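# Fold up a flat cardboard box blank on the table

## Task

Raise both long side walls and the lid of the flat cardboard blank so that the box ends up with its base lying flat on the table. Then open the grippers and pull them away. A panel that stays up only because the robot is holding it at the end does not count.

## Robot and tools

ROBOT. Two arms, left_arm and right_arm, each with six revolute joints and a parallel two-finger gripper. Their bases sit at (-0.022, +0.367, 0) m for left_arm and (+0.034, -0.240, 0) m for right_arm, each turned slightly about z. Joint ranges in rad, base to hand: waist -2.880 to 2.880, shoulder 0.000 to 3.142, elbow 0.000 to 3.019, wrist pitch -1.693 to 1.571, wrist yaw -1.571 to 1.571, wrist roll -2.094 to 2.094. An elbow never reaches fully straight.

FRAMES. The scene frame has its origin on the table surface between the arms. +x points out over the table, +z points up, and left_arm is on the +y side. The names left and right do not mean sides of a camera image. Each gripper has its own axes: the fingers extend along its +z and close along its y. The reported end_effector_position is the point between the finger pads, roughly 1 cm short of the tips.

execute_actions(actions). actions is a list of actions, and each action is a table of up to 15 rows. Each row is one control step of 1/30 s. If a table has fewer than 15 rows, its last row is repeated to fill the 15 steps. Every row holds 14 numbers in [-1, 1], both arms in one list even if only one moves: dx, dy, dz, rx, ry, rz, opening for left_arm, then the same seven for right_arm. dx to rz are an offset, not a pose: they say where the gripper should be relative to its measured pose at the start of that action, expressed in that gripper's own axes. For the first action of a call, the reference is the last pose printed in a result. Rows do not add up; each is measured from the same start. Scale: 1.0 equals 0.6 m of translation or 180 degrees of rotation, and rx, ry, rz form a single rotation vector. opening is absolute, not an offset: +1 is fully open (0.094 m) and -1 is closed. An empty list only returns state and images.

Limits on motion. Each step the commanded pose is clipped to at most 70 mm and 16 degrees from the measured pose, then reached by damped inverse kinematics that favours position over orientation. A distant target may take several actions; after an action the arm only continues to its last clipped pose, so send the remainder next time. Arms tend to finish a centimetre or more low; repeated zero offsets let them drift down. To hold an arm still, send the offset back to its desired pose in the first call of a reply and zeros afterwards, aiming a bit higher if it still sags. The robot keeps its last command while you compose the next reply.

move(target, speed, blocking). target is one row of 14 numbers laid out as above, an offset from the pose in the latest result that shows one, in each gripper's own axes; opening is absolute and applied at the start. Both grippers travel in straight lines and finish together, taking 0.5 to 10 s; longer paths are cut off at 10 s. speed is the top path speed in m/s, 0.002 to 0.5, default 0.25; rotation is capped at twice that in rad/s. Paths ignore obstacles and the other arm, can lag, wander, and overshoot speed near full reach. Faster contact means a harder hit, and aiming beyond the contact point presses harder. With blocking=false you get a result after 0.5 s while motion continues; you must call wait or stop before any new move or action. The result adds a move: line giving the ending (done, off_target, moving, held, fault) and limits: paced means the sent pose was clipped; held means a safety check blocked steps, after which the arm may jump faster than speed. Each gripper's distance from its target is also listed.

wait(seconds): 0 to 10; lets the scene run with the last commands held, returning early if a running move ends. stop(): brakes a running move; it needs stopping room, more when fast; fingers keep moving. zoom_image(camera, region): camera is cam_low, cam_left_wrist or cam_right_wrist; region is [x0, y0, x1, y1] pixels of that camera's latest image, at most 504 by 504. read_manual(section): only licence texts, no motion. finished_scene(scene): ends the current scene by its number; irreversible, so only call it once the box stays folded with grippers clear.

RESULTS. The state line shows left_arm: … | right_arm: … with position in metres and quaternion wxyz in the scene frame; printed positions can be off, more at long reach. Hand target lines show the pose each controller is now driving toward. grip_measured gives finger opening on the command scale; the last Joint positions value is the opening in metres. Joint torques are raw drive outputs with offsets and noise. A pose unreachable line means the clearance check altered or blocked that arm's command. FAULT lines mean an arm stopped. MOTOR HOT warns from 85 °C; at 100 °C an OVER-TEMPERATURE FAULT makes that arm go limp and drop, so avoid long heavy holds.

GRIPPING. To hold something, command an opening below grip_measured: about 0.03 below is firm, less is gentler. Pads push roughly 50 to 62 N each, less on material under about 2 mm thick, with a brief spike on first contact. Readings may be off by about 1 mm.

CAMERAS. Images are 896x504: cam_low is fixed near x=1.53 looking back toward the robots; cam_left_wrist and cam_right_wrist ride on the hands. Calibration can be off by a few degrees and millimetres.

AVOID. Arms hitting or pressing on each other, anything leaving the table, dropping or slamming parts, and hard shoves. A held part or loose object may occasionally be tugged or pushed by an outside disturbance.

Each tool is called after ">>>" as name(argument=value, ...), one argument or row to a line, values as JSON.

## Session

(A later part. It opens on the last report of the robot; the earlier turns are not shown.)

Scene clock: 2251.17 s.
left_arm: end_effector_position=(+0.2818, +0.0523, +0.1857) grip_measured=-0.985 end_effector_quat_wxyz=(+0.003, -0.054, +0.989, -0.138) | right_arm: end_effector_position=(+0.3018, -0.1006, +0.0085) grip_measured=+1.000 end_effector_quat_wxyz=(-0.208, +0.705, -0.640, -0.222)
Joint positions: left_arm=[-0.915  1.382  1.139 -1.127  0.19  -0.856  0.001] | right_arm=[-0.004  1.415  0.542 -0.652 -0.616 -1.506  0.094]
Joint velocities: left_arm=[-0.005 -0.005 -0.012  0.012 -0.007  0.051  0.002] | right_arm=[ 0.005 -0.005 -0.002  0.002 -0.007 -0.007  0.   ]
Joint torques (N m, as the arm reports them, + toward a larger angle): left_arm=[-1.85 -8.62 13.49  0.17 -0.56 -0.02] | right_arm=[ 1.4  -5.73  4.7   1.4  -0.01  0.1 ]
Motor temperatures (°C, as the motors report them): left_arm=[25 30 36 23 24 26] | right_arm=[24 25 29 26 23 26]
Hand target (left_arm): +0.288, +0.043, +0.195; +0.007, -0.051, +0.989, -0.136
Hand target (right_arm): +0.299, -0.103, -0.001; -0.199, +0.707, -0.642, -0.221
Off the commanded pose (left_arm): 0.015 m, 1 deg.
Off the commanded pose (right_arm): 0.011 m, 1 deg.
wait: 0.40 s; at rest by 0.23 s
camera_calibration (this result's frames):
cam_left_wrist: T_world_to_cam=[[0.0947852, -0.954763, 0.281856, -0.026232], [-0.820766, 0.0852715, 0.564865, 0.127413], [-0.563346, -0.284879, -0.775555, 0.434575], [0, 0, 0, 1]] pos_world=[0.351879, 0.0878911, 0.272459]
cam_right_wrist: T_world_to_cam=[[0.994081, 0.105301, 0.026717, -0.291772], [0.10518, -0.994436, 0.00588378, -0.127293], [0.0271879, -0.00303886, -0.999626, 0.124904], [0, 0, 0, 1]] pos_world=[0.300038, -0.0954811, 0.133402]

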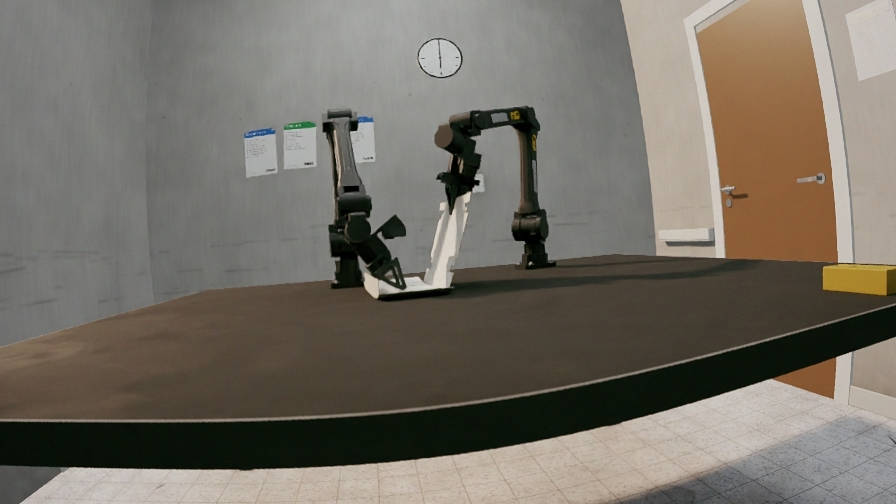

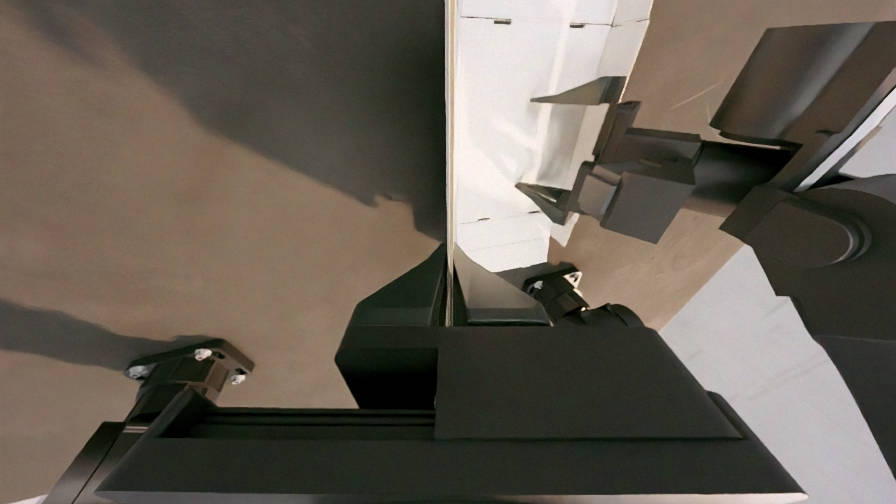

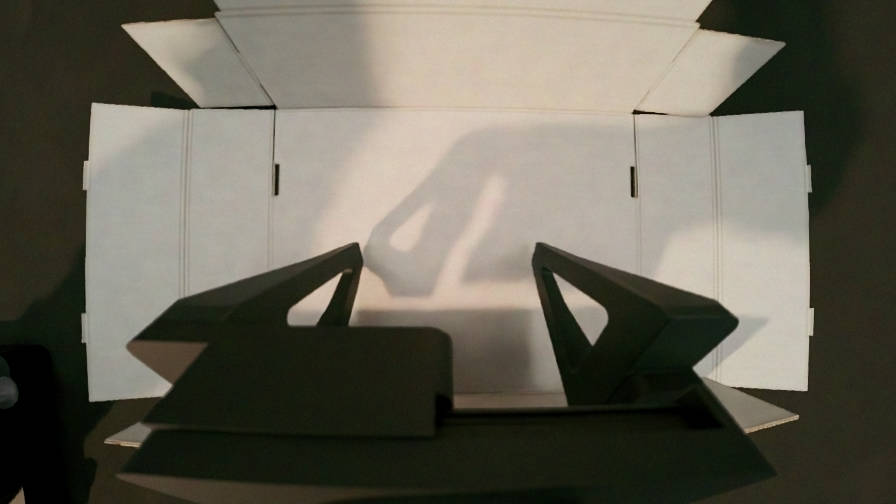

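>>> execute_actions(
  actions=[
    [[-0.0084,-0.0224,-0.0107,-0.001,-0.0025,0.002,-1,0.0128,0.0048,0.0126,-0.003,0.0042,0.001,1],[-0.0083,-0.0268,-0.0109,-0.003,-0.0025,0.002,-1,0.0128,0.0048,0.0126,-0.003,0.0042,0.001,1],[-0.0081,-0.0333,-0.0113,-0.006,-0.0025,0.002,-1,0.0128,0.0048,0.0126,-0.003,0.0042,0.001,1],[-0.0078,-0.041,-0.0115,-0.011,-0.0025,0.002,-1,0.0128,0.0048,0.0126,-0.003,0.0042,0.001,1],[-0.0076,-0.0497,-0.0116,-0.017,-0.0025,0.002,-1,0.0128,0.0048,0.0126,-0.003,0.0042,0.001,1],[-0.0072,-0.0595,-0.0115,-0.024,-0.0025,0.002,-1,0.0128,0.0048,0.0126,-0.003,0.0042,0.001,1],[-0.0069,-0.0694,-0.0111,-0.032,-0.0025,0.002,-1,0.0128,0.0048,0.0126,-0.003,0.0042,0.001,1],[-0.0066,-0.0792,-0.0105,-0.040,-0.0025,0.002,-1,0.0128,0.0048,0.0126,-0.003,0.0042,0.001,1],[-0.0063,-0.0891,-0.0097,-0.048,-0.0025,0.002,-1,0.0128,0.0048,0.0126,-0.003,0.0042,0.001,1],[-0.006,-0.0989,-0.0086,-0.056,-0.0025,0.002,-1,0.0128,0.0048,0.0126,-0.003,0.0042,0.001,1],[-0.0057,-0.1076,-0.0074,-0.064,-0.0025,0.002,-1,0.0128,0.0048,0.0126,-0.003,0.0042,0.001,1],[-0.0055,-0.1153,-0.0063,-0.072,-0.0025,0.002,-1,0.0128,0.0048,0.0126,-0.003,0.0042,0.001,1],[-0.0052,-0.1218,-0.0051,-0.079,-0.0025,0.002,-1,0.0128,0.0048,0.0126,-0.003,0.0042,0.001,1],[-0.0051,-0.1262,-0.0043,-0.085,-0.0025,0.002,-1,0.0128,0.0048,0.0126,-0.003,0.0042,0.001,1],[-0.005,-0.1295,-0.0037,-0.090,-0.0025,0.002,-1,0.0128,0.0048,0.0126,-0.003,0.0042,0.001,1]],
  ],
)

>>> wait(
  seconds=0.5,
)

>>> zoom_image(
  camera="cam_low",
  region=[340, 160, 510, 310],
)

Scene clock: 2293.27 s.
left_arm: end_effector_position=(+0.2878, -0.0028, +0.1978) grip_measured=-0.985 end_effector_quat_wxyz=(+0.005, -0.048, +0.999, -0.014) | right_arm: end_effector_position=(+0.3018, -0.1006, +0.0085) grip_measured=+1.000 end_effector_quat_wxyz=(-0.208, +0.705, -0.640, -0.222)
Joint positions: left_arm=[-1.056  1.596  1.428 -1.374  0.01  -0.964  0.001] | right_arm=[-0.004  1.415  0.542 -0.652 -0.616 -1.506  0.094]
Joint velocities: left_arm=[-0.269  0.611  0.75  -0.676 -0.344 -0.227 -0.   ] | right_arm=[-0.015 -0.005 -0.007 -0.012 -0.007  0.022  0.   ]
Joint torques (N m, as the arm reports them, + toward a larger angle): left_arm=[ -2.15 -12.6   13.18   0.24  -0.54   0.13] | right_arm=[ 1.45 -5.92  4.65  1.39  0.    0.11]
Motor temperatures (°C, as the motors report them): left_arm=[25 30 40 23 24 26] | right_arm=[24 25 29 26 23 26]
Hand target (left_arm): +0.291, -0.020, +0.209; +0.006, -0.050, +0.999, -0.002
Hand target (right_arm): +0.299, -0.103, -0.002; -0.200, +0.707, -0.642, -0.221
Off the commanded pose (left_arm): 0.022 m, 2 deg.
Off the commanded pose (right_arm): 0.011 m, 1 deg.
camera_calibration (this result's frames):
cam_left_wrist: T_world_to_cam=[[0.0835968, -0.99574, 0.0389002, -0.0316464], [-0.815994, -0.0459951, 0.576227, 0.126277], [-0.571983, -0.0799131, -0.816363, 0.442824], [0, 0, 0, 1]] pos_world=[0.358975, 0.009684, 0.289973]
cam_right_wrist: T_world_to_cam=[[0.994071, 0.105299, 0.027098, -0.291854], [0.105178, -0.994436, 0.00586822, -0.127289], [0.0275652, -0.00298333, -0.999616, 0.124797], [0, 0, 0, 1]] pos_world=[0.300072, -0.0954761, 0.133405]

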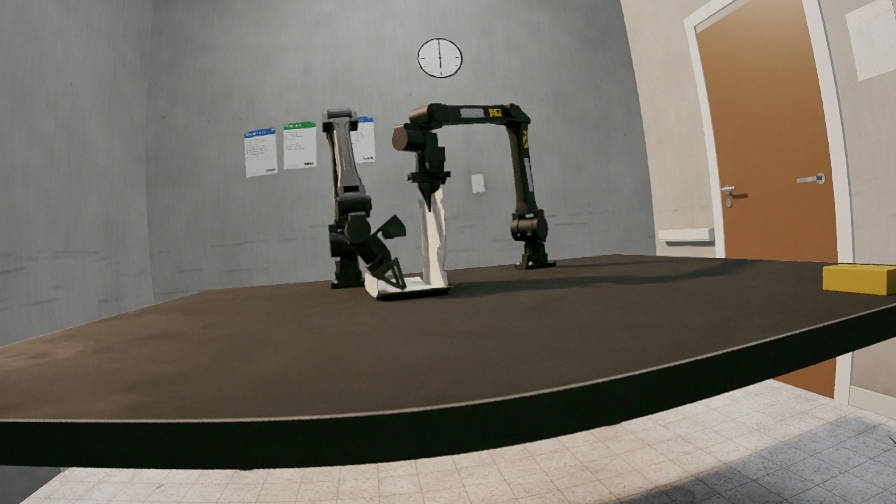

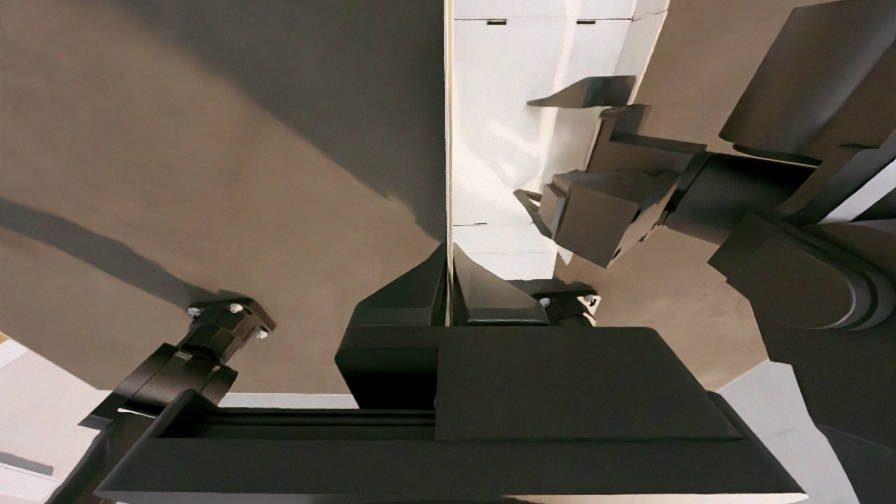

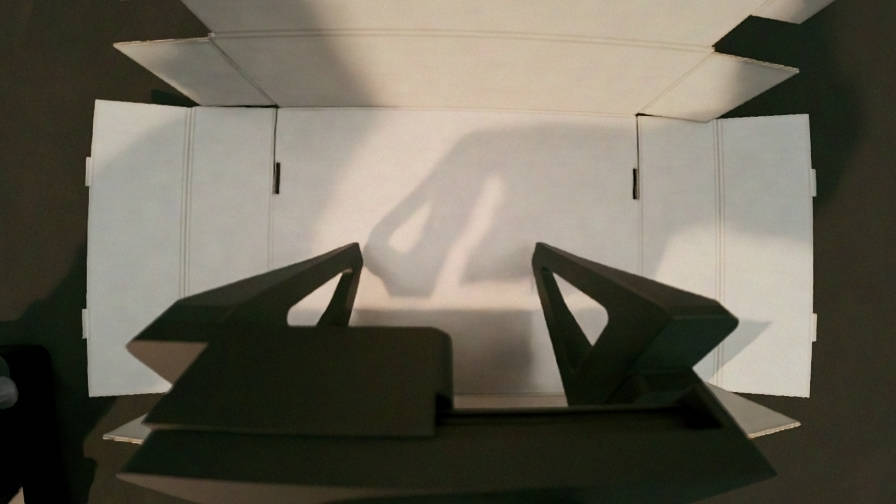

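Scene clock: 2293.77 s.
left_arm: end_effector_position=(+0.2887, -0.0099, +0.1979) grip_measured=-0.986 end_effector_quat_wxyz=(+0.000, -0.052, +0.999, +0.004) | right_arm: end_effector_position=(+0.3018, -0.1006, +0.0085) grip_measured=+1.000 end_effector_quat_wxyz=(-0.208, +0.705, -0.640, -0.222)
Joint positions: left_arm=[-1.07   1.633  1.474 -1.418 -0.005 -0.986  0.001] | right_arm=[-0.004  1.415  0.542 -0.652 -0.616 -1.506  0.094]
Joint velocities: left_arm=[-0.005 -0.005  0.007  0.007 -0.037 -0.037 -0.001] | right_arm=[-0.024 -0.015 -0.012 -0.017  0.037  0.081  0.   ]
Joint torques (N m, as the arm reports them, + toward a larger angle): left_arm=[ -1.41 -13.19  13.04  -0.11  -0.32  -0.12] | right_arm=[ 1.5  -5.73  4.64  1.43 -0.01  0.11]
Motor temperatures (°C, as the motors report them): left_arm=[25 30 40 23 24 26] | right_arm=[24 25 29 26 23 26]
Hand target (left_arm): +0.291, -0.020, +0.209; +0.006, -0.050, +0.999, -0.002
Hand target (right_arm): +0.299, -0.103, -0.002; -0.200, +0.707, -0.642, -0.221
Off the commanded pose (left_arm): 0.016 m, 0 deg.
Off the commanded pose (right_arm): 0.011 m, 1 deg.
wait: 0.50 s; at rest by 0.33 s
camera_calibration (this result's frames):
cam_left_wrist: T_world_to_cam=[[0.0923487, -0.995726, 0.00148379, -0.033845], [-0.809112, -0.0741725, 0.582955, 0.12301], [-0.580353, -0.0550357, -0.812503, 0.44468], [0, 0, 0, 1]] pos_world=[0.360726, -0.000103083, 0.289644]
cam_right_wrist: T_world_to_cam=[[0.994071, 0.105299, 0.027098, -0.291854], [0.105178, -0.994436, 0.00586822, -0.127289], [0.0275652, -0.00298333, -0.999616, 0.124797], [0, 0, 0, 1]] pos_world=[0.300072, -0.0954761, 0.133405]

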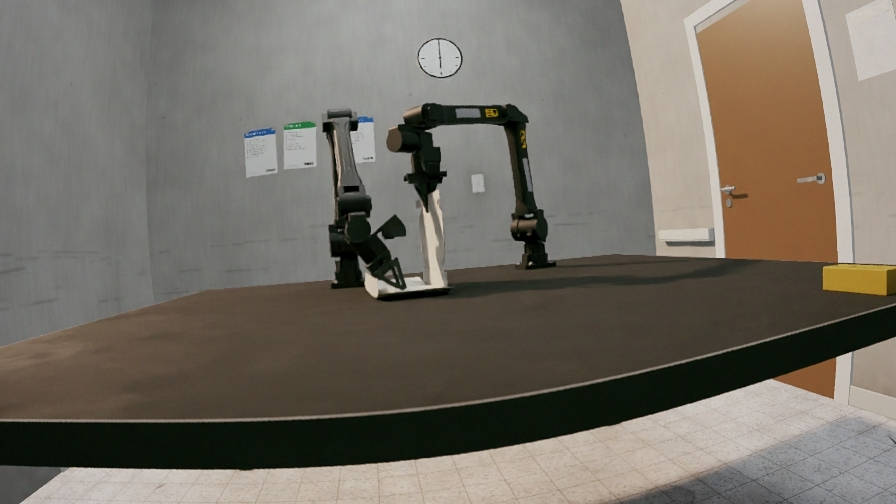

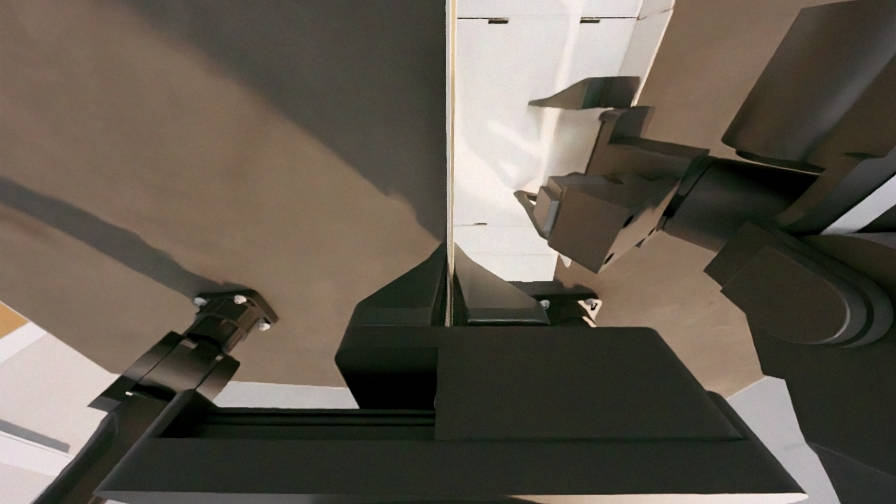

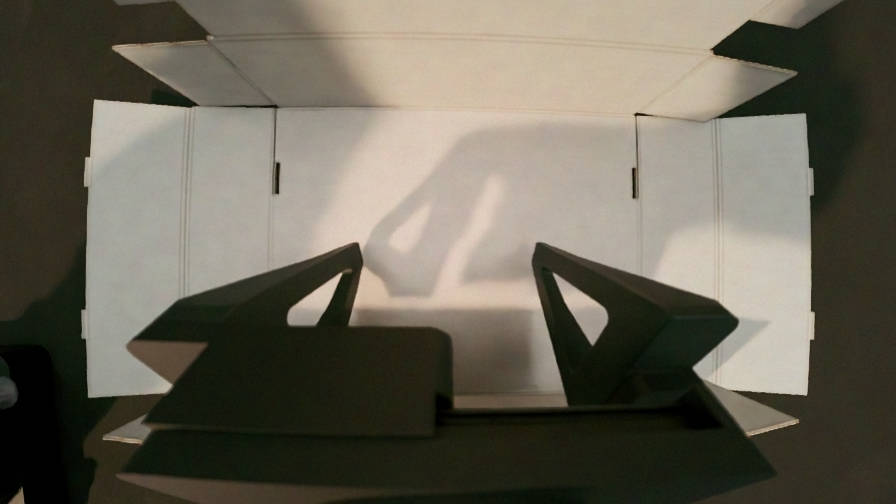

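Region (340, 160, 510, 310) of cam_low's 896x504 image, scaled by 2.965, with more detail than that image has; it fills the top 445 rows of this view, and the rest is white.

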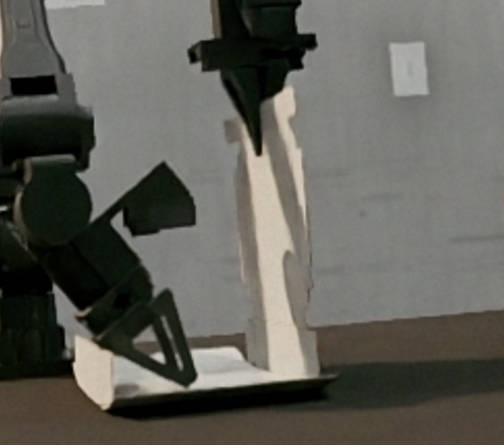

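>>> execute_actions(
  actions=[
    [[-0.002,-0.017,-0.0186,0.003,-0.004,0,-0.98,0.0122,0.0048,0.0117,-0.003,0.0042,0.001,1],[-0.002,-0.017,-0.0186,0.003,-0.004,0,-0.96,0.0116,0.0048,0.0108,-0.003,0.0042,0.001,1],[-0.002,-0.017,-0.0186,0.003,-0.004,0,-0.93,0.011,0.0048,0.0099,-0.003,0.0042,0.001,1],[-0.002,-0.017,-0.0186,0.003,-0.004,0,-0.89,0.0104,0.0048,0.009,-0.003,0.0042,0.001,1],[-0.002,-0.017,-0.0186,0.003,-0.004,0,-0.83,0.0098,0.0048,0.0081,-0.003,0.0042,0.001,1],[-0.002,-0.017,-0.0186,0.003,-0.004,0,-0.76,0.0092,0.0048,0.0072,-0.003,0.0042,0.001,1],[-0.002,-0.017,-0.0186,0.003,-0.004,0,-0.68,0.0086,0.0048,0.0063,-0.003,0.0042,0.001,1],[-0.002,-0.017,-0.0186,0.003,-0.004,0,-0.59,0.008,0.0048,0.0054,-0.003,0.0042,0.001,1],[-0.002,-0.017,-0.0186,0.003,-0.004,0,-0.49,0.0074,0.0048,0.0045,-0.003,0.0042,0.001,1],[-0.002,-0.017,-0.0186,0.003,-0.004,0,-0.38,0.0068,0.0048,0.0036,-0.003,0.0042,0.001,1],[-0.002,-0.017,-0.0186,0.003,-0.004,0,-0.27,0.0062,0.0048,0.0027,-0.003,0.0042,0.001,1],[-0.002,-0.017,-0.0186,0.003,-0.004,0,-0.16,0.0056,0.0048,0.0018,-0.003,0.0042,0.001,1],[-0.002,-0.017,-0.0186,0.003,-0.004,0,-0.05,0.005,0.0048,0.0009,-0.003,0.0042,0.001,1],[-0.002,-0.017,-0.0186,0.003,-0.004,0,0.06,0.0044,0.0048,0.0,-0.003,0.0042,0.001,1],[-0.002,-0.017,-0.0186,0.003,-0.004,0,0.15,0.0038,0.0048,-0.0009,-0.003,0.0042,0.001,1]],
  ],
)

>>> wait(
  seconds=1.0,
)

>>> zoom_image(
  camera="cam_low",
  region=[340, 160, 510, 310],
)

Scene clock: 2316.40 s.
left_arm: end_effector_position=(+0.2881, -0.0086, +0.1979) grip_measured=+0.102 end_effector_quat_wxyz=(-0.000, -0.052, +0.999, +0.007) | right_arm: end_effector_position=(+0.3017, -0.1006, +0.0085) grip_measured=+1.000 end_effector_quat_wxyz=(-0.208, +0.705, -0.640, -0.222)
Joint positions: left_arm=[-1.07   1.633  1.474 -1.423 -0.008 -0.987  0.052] | right_arm=[-0.004  1.415  0.542 -0.652 -0.616 -1.506  0.094]
Joint velocities: left_arm=[ 0.005 -0.015 -0.002  0.012  0.022  0.022  0.094] | right_arm=[-0.005 -0.015 -0.012 -0.017  0.066  0.022  0.   ]
Joint torques (N m, as the arm reports them, + toward a larger angle): left_arm=[ -1.6  -12.92  12.94   0.21  -0.35  -0.11] | right_arm=[ 1.37 -8.21  5.39  0.17 -0.01  0.1 ]
Motor temperatures (°C, as the motors report them): left_arm=[25 30 40 23 24 26] | right_arm=[24 25 29 26 22 26]
Hand target (left_arm): +0.291, -0.020, +0.209; +0.007, -0.052, +0.999, -0.001
Hand target (right_arm): +0.299, -0.103, +0.008; -0.200, +0.707, -0.642, -0.221
Off the commanded pose (left_arm): 0.016 m, 1 deg.
Off the commanded pose (right_arm): 0.004 m, 1 deg.
camera_calibration (this result's frames):
cam_left_wrist: T_world_to_cam=[[0.0930857, -0.995649, -0.00422074, -0.0316203], [-0.808111, -0.0780273, 0.583839, 0.122169], [-0.581628, -0.0509362, -0.811858, 0.444729], [0, 0, 0, 1]] pos_world=[0.360337, 0.000702605, 0.289596]
cam_right_wrist: T_world_to_cam=[[0.994091, 0.105302, 0.026336, -0.29169], [0.105182, -0.994435, 0.00589933, -0.127297], [0.0268106, -0.0030944, -0.999636, 0.125011], [0, 0, 0, 1]] pos_world=[0.300005, -0.095486, 0.133398]

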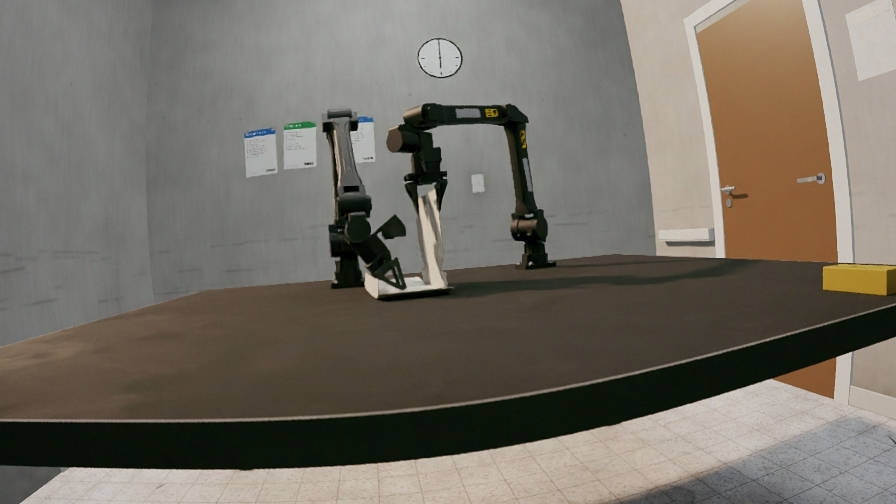

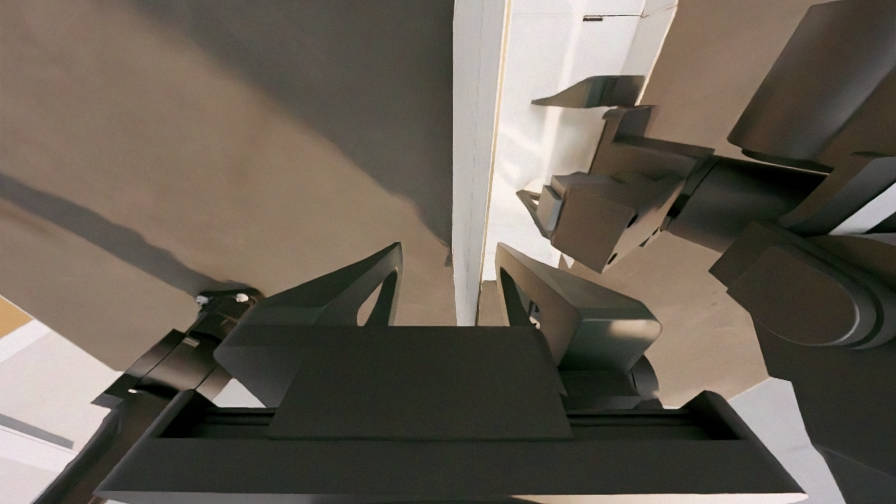

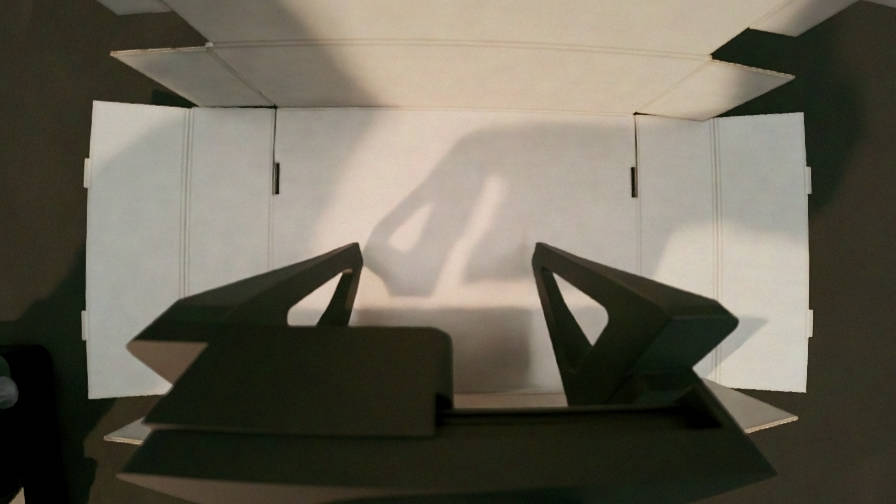

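Scene clock: 2317.40 s.
left_arm: end_effector_position=(+0.2881, -0.0086, +0.1979) grip_measured=+0.148 end_effector_quat_wxyz=(-0.000, -0.052, +0.999, +0.007) | right_arm: end_effector_position=(+0.3017, -0.1006, +0.0085) grip_measured=+1.000 end_effector_quat_wxyz=(-0.208, +0.705, -0.640, -0.222)
Joint positions: left_arm=[-1.07   1.633  1.474 -1.423 -0.008 -0.987  0.054] | right_arm=[-0.004  1.415  0.542 -0.652 -0.616 -1.506  0.094]
Joint velocities: left_arm=[-0.005 -0.024  0.002 -0.007 -0.081 -0.037 -0.   ] | right_arm=[ 0.005 -0.015  0.002  0.002 -0.022 -0.037  0.   ]
Joint torques (N m, as the arm reports them, + toward a larger angle): left_arm=[ -1.65 -13.57  12.91   0.14  -0.35  -0.11] | right_arm=[ 1.38 -8.2   5.37  0.2  -0.01  0.1 ]
Motor temperatures (°C, as the motors report them): left_arm=[25 30 40 23 24 26] | right_arm=[24 25 29 26 22 26]
Hand target (left_arm): +0.291, -0.020, +0.209; +0.007, -0.052, +0.999, -0.001
Hand target (right_arm): +0.299, -0.103, +0.008; -0.200, +0.707, -0.642, -0.221
Off the commanded pose (left_arm): 0.016 m, 1 deg.
Off the commanded pose (right_arm): 0.004 m, 1 deg.
wait: 1.00 s; at rest by 0.23 s
camera_calibration (this result's frames):
cam_left_wrist: T_world_to_cam=[[0.0930857, -0.995649, -0.00422074, -0.0316203], [-0.808111, -0.0780273, 0.583839, 0.122169], [-0.581628, -0.0509362, -0.811858, 0.444729], [0, 0, 0, 1]] pos_world=[0.360337, 0.000702605, 0.289596]
cam_right_wrist: T_world_to_cam=[[0.994091, 0.105302, 0.026336, -0.29169], [0.105182, -0.994435, 0.00589933, -0.127297], [0.0268106, -0.0030944, -0.999636, 0.125011], [0, 0, 0, 1]] pos_world=[0.300005, -0.095486, 0.133398]

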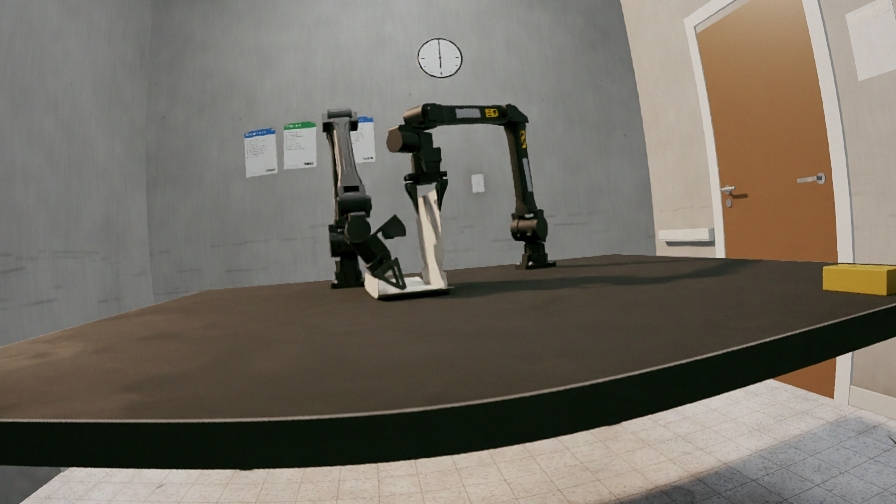

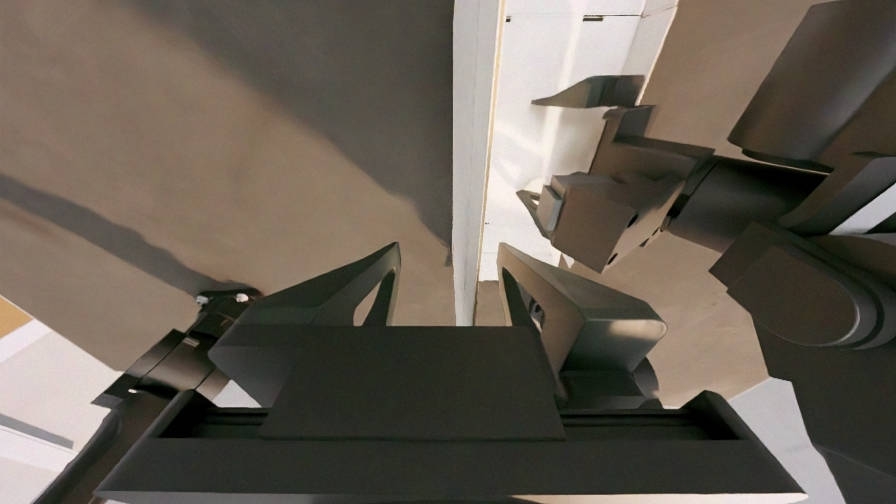

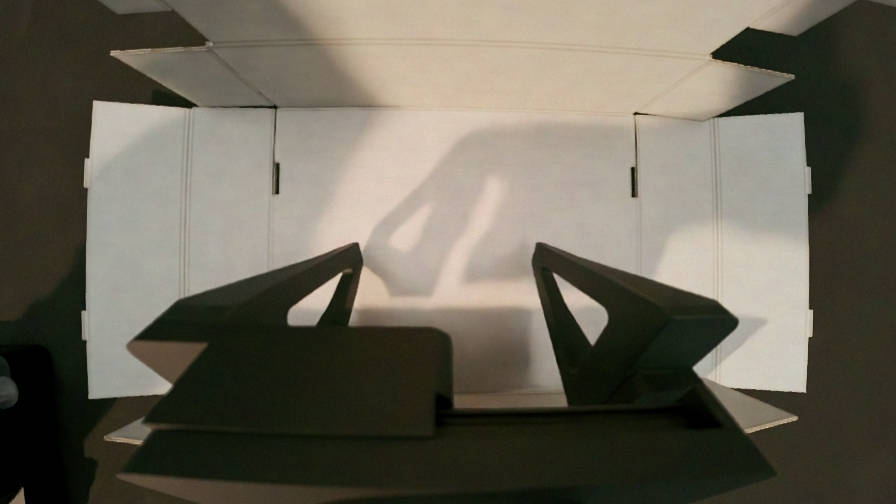

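Region (340, 160, 510, 310) of cam_low's 896x504 image, scaled by 2.965, with more detail than that image has; it fills the top 445 rows of this view, and the rest is white.

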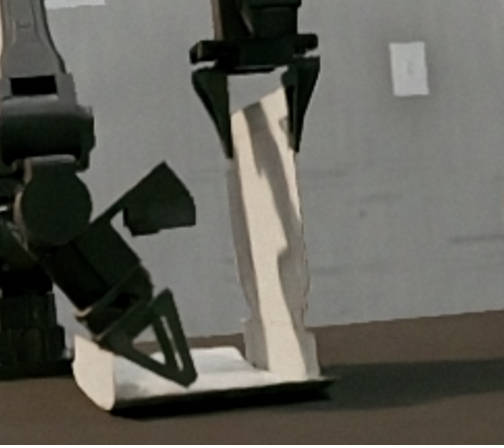

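>>> execute_actions(
  actions=[
    [[-0.003,-0.019,-0.021,0.005,-0.004,0,0.18,0.001,0.0048,-0.004,-0.003,0.004,0.001,1],[-0.003,-0.019,-0.026,0.005,-0.004,0,0.21,-0.003,0.0048,-0.010,-0.003,0.004,0.001,1],[-0.003,-0.019,-0.033,0.005,-0.004,0,0.24,-0.007,0.0048,-0.019,-0.003,0.004,0.001,1],[-0.003,-0.019,-0.042,0.005,-0.004,0,0.27,-0.011,0.0048,-0.030,-0.003,0.004,0.001,1],[-0.003,-0.020,-0.052,0.005,-0.004,0,0.30,-0.014,0.0048,-0.042,-0.003,0.004,0.001,1],[-0.003,-0.020,-0.063,0.005,-0.004,0,0.33,-0.017,0.0048,-0.055,-0.003,0.004,0.001,1],[-0.003,-0.021,-0.074,0.005,-0.004,0,0.36,-0.019,0.0048,-0.069,-0.003,0.004,0.001,1],[-0.003,-0.021,-0.085,0.005,-0.004,0,0.39,-0.020,0.0048,-0.083,-0.003,0.004,0.001,1],[-0.003,-0.022,-0.096,0.005,-0.004,0,0.42,-0.020,0.0048,-0.097,-0.003,0.004,0.001,1],[-0.003,-0.022,-0.107,0.005,-0.004,0,0.45,-0.020,0.0048,-0.111,-0.003,0.004,0.001,1],[-0.003,-0.022,-0.117,0.005,-0.004,0,0.48,-0.020,0.0048,-0.124,-0.003,0.004,0.001,1],[-0.003,-0.022,-0.126,0.005,-0.004,0,0.5,-0.020,0.0048,-0.136,-0.003,0.004,0.001,1],[-0.003,-0.022,-0.134,0.005,-0.004,0,0.5,-0.020,0.0048,-0.146,-0.003,0.004,0.001,1],[-0.003,-0.022,-0.140,0.005,-0.004,0,0.5,-0.020,0.0048,-0.154,-0.003,0.004,0.001,1],[-0.003,-0.022,-0.145,0.005,-0.004,0,0.5,-0.020,0.0048,-0.160,-0.003,0.004,0.001,1]],
  ],
)

>>> wait(
  seconds=0.4,
)

>>> zoom_image(
  camera="cam_low",
  region=[320, 130, 510, 310],
)

Scene clock: 2343.20 s.
left_arm: end_effector_position=(+0.2879, -0.0083, +0.2547) grip_measured=+0.498 end_effector_quat_wxyz=(-0.007, -0.052, +0.998, +0.015) | right_arm: end_effector_position=(+0.2824, -0.1384, +0.0631) grip_measured=+1.000 end_effector_quat_wxyz=(+0.179, -0.686, +0.663, +0.240)
Joint positions: left_arm=[-1.07   1.633  1.623 -1.594 -0.008 -0.987  0.07 ] | right_arm=[-0.131  1.257  0.598 -1.009 -0.602 -1.615  0.094]
Joint velocities: left_arm=[ 0.015 -0.005  0.491 -0.32   0.037 -0.051  0.002] | right_arm=[-0.444 -0.249  0.364 -0.735  0.007 -0.462  0.   ]
Joint torques (N m, as the arm reports them, + toward a larger angle): left_arm=[ -2.06 -13.61  14.04   0.27  -0.27  -0.15] | right_arm=[ 1.53 -7.48  9.91  0.18 -0.47  0.02]
Motor temperatures (°C, as the motors report them): left_arm=[25 30 40 23 24 26] | right_arm=[24 26 29 26 22 26]
Hand target (left_arm): +0.291, -0.021, +0.284; +0.007, -0.052, +0.999, -0.002
Hand target (right_arm): +0.302, -0.145, +0.089; -0.200, +0.706, -0.644, -0.219
Off the commanded pose (left_arm): 0.033 m, 2 deg.
Off the commanded pose (right_arm): 0.037 m, 5 deg.
camera_calibration (this result's frames):
cam_left_wrist: T_world_to_cam=[[0.0929136, -0.99544, -0.0215887, -0.0266106], [-0.800264, -0.0875615, 0.593221, 0.0840952], [-0.592406, -0.0378417, -0.80475, 0.492157], [0, 0, 0, 1]] pos_world=[0.361328, -0.000501701, 0.345602]
cam_right_wrist: T_world_to_cam=[[0.996227, 0.0680863, -0.0538216, -0.27071], [0.069145, -0.997443, 0.0180559, -0.154212], [-0.0524547, -0.0217093, -0.998387, 0.199722], [0, 0, 0, 1]] pos_world=[0.290828, -0.13105, 0.187615]

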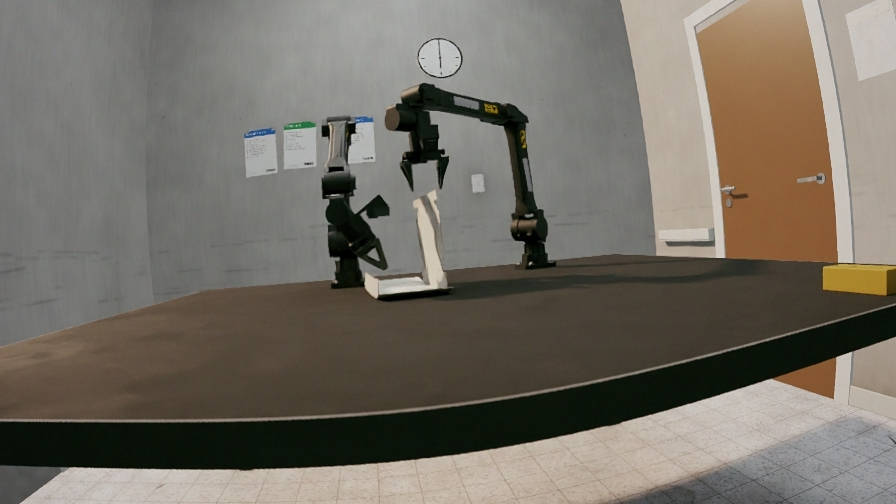

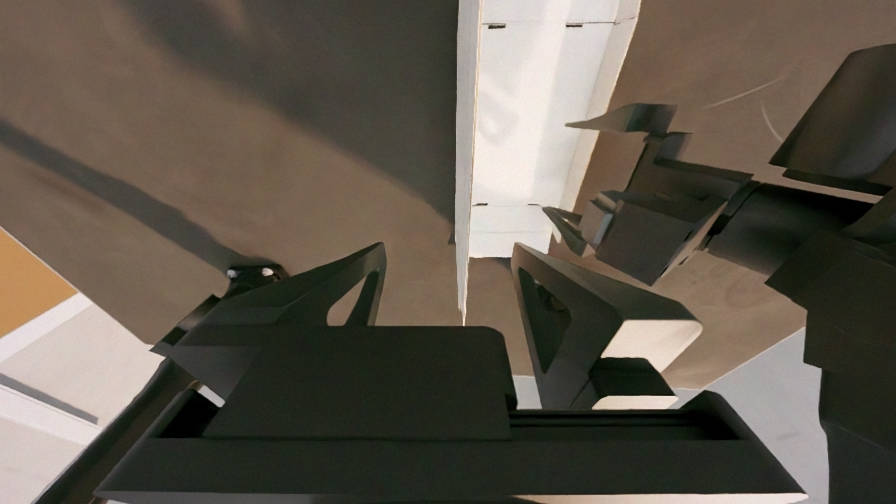

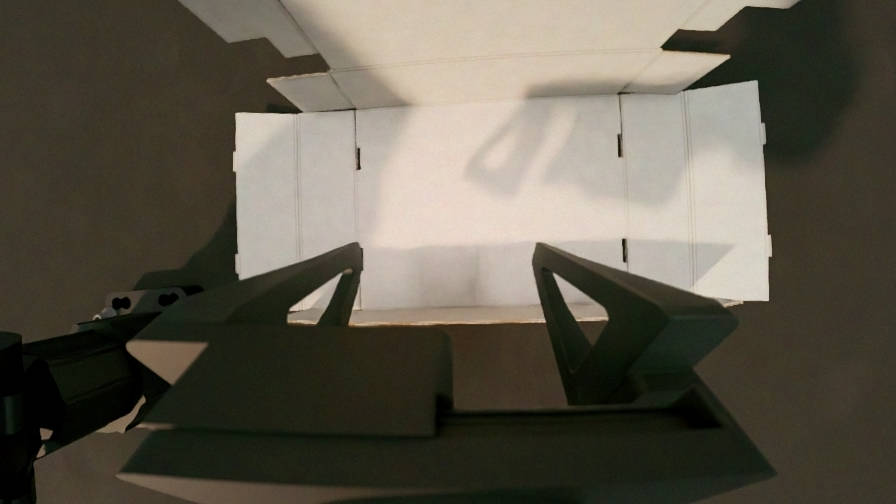

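Scene clock: 2343.60 s.
left_arm: end_effector_position=(+0.2894, -0.0101, +0.2672) grip_measured=+0.498 end_effector_quat_wxyz=(-0.004, -0.052, +0.999, +0.011) | right_arm: end_effector_position=(+0.2886, -0.1453, +0.0759) grip_measured=+1.000 end_effector_quat_wxyz=(+0.188, -0.695, +0.653, +0.233)
Joint positions: left_arm=[-1.07   1.633  1.656 -1.616 -0.008 -0.987  0.07 ] | right_arm=[-0.158  1.242  0.627 -1.056 -0.601 -1.672  0.094]
Joint velocities: left_arm=[-0.015  0.005  0.007  0.007  0.037 -0.007 -0.001] | right_arm=[ 0.015  0.005 -0.007 -0.027 -0.022 -0.051  0.   ]
Joint torques (N m, as the arm reports them, + toward a larger angle): left_arm=[ -1.76 -14.05  13.48   0.17  -0.27  -0.13] | right_arm=[ 1.64 -7.67  9.55 -0.04 -0.48  0.03]
Motor temperatures (°C, as the motors report them): left_arm=[25 30 40 23 24 26] | right_arm=[24 26 29 26 22 26]
Hand target (left_arm): +0.291, -0.021, +0.284; +0.007, -0.052, +0.999, -0.002
Hand target (right_arm): +0.301, -0.145, +0.089; -0.200, +0.705, -0.644, -0.219
Off the commanded pose (left_arm): 0.022 m, 2 deg.
Off the commanded pose (right_arm): 0.022 m, 3 deg.
wait: 0.40 s; no rest
camera_calibration (this result's frames):
cam_left_wrist: T_world_to_cam=[[0.0930238, -0.995574, -0.0133791, -0.0305183], [-0.803989, -0.0830355, 0.588818, 0.0800423], [-0.587323, -0.0440175, -0.808155, 0.502379], [0, 0, 0, 1]] pos_world=[0.362251, -0.00162343, 0.358462]
cam_right_wrist: T_world_to_cam=[[0.995861, 0.0874637, -0.0247262, -0.275003], [0.0878725, -0.996004, 0.015958, -0.166744], [-0.0232316, -0.0180647, -0.999567, 0.204932], [0, 0, 0, 1]] pos_world=[0.293278, -0.138323, 0.200705]

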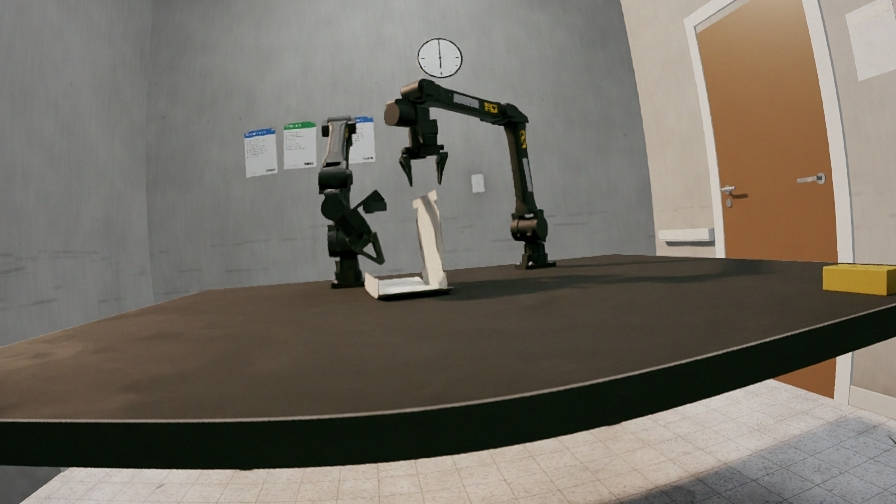

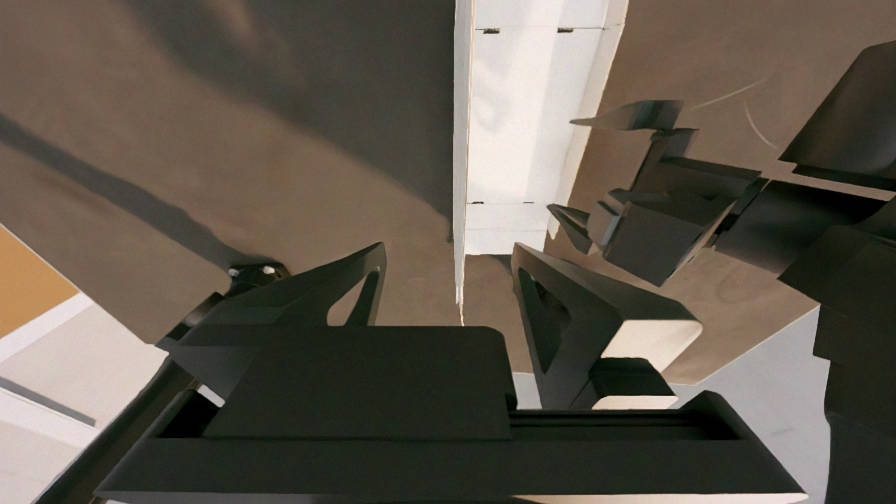

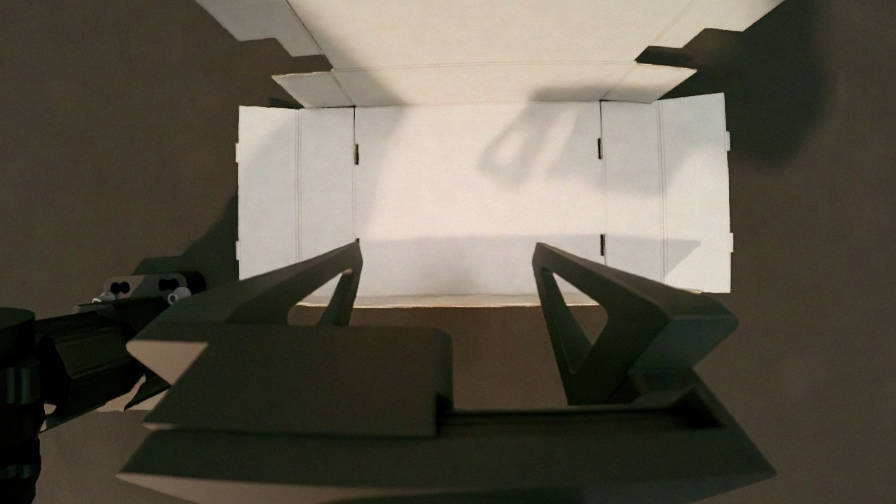

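Region (320, 130, 510, 310) of cam_low's 896x504 image, scaled by 2.653, with more detail than that image has; it fills the top 477 rows of this view, and the rest is white.

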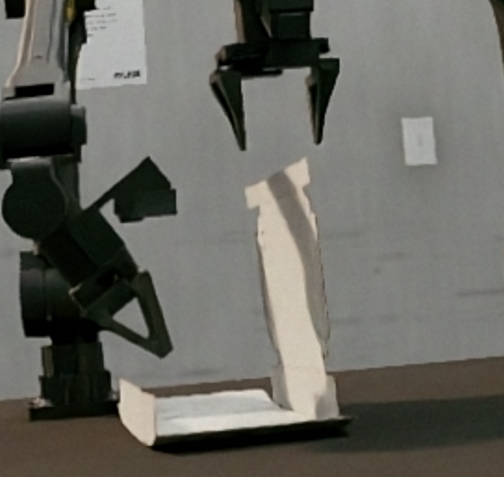

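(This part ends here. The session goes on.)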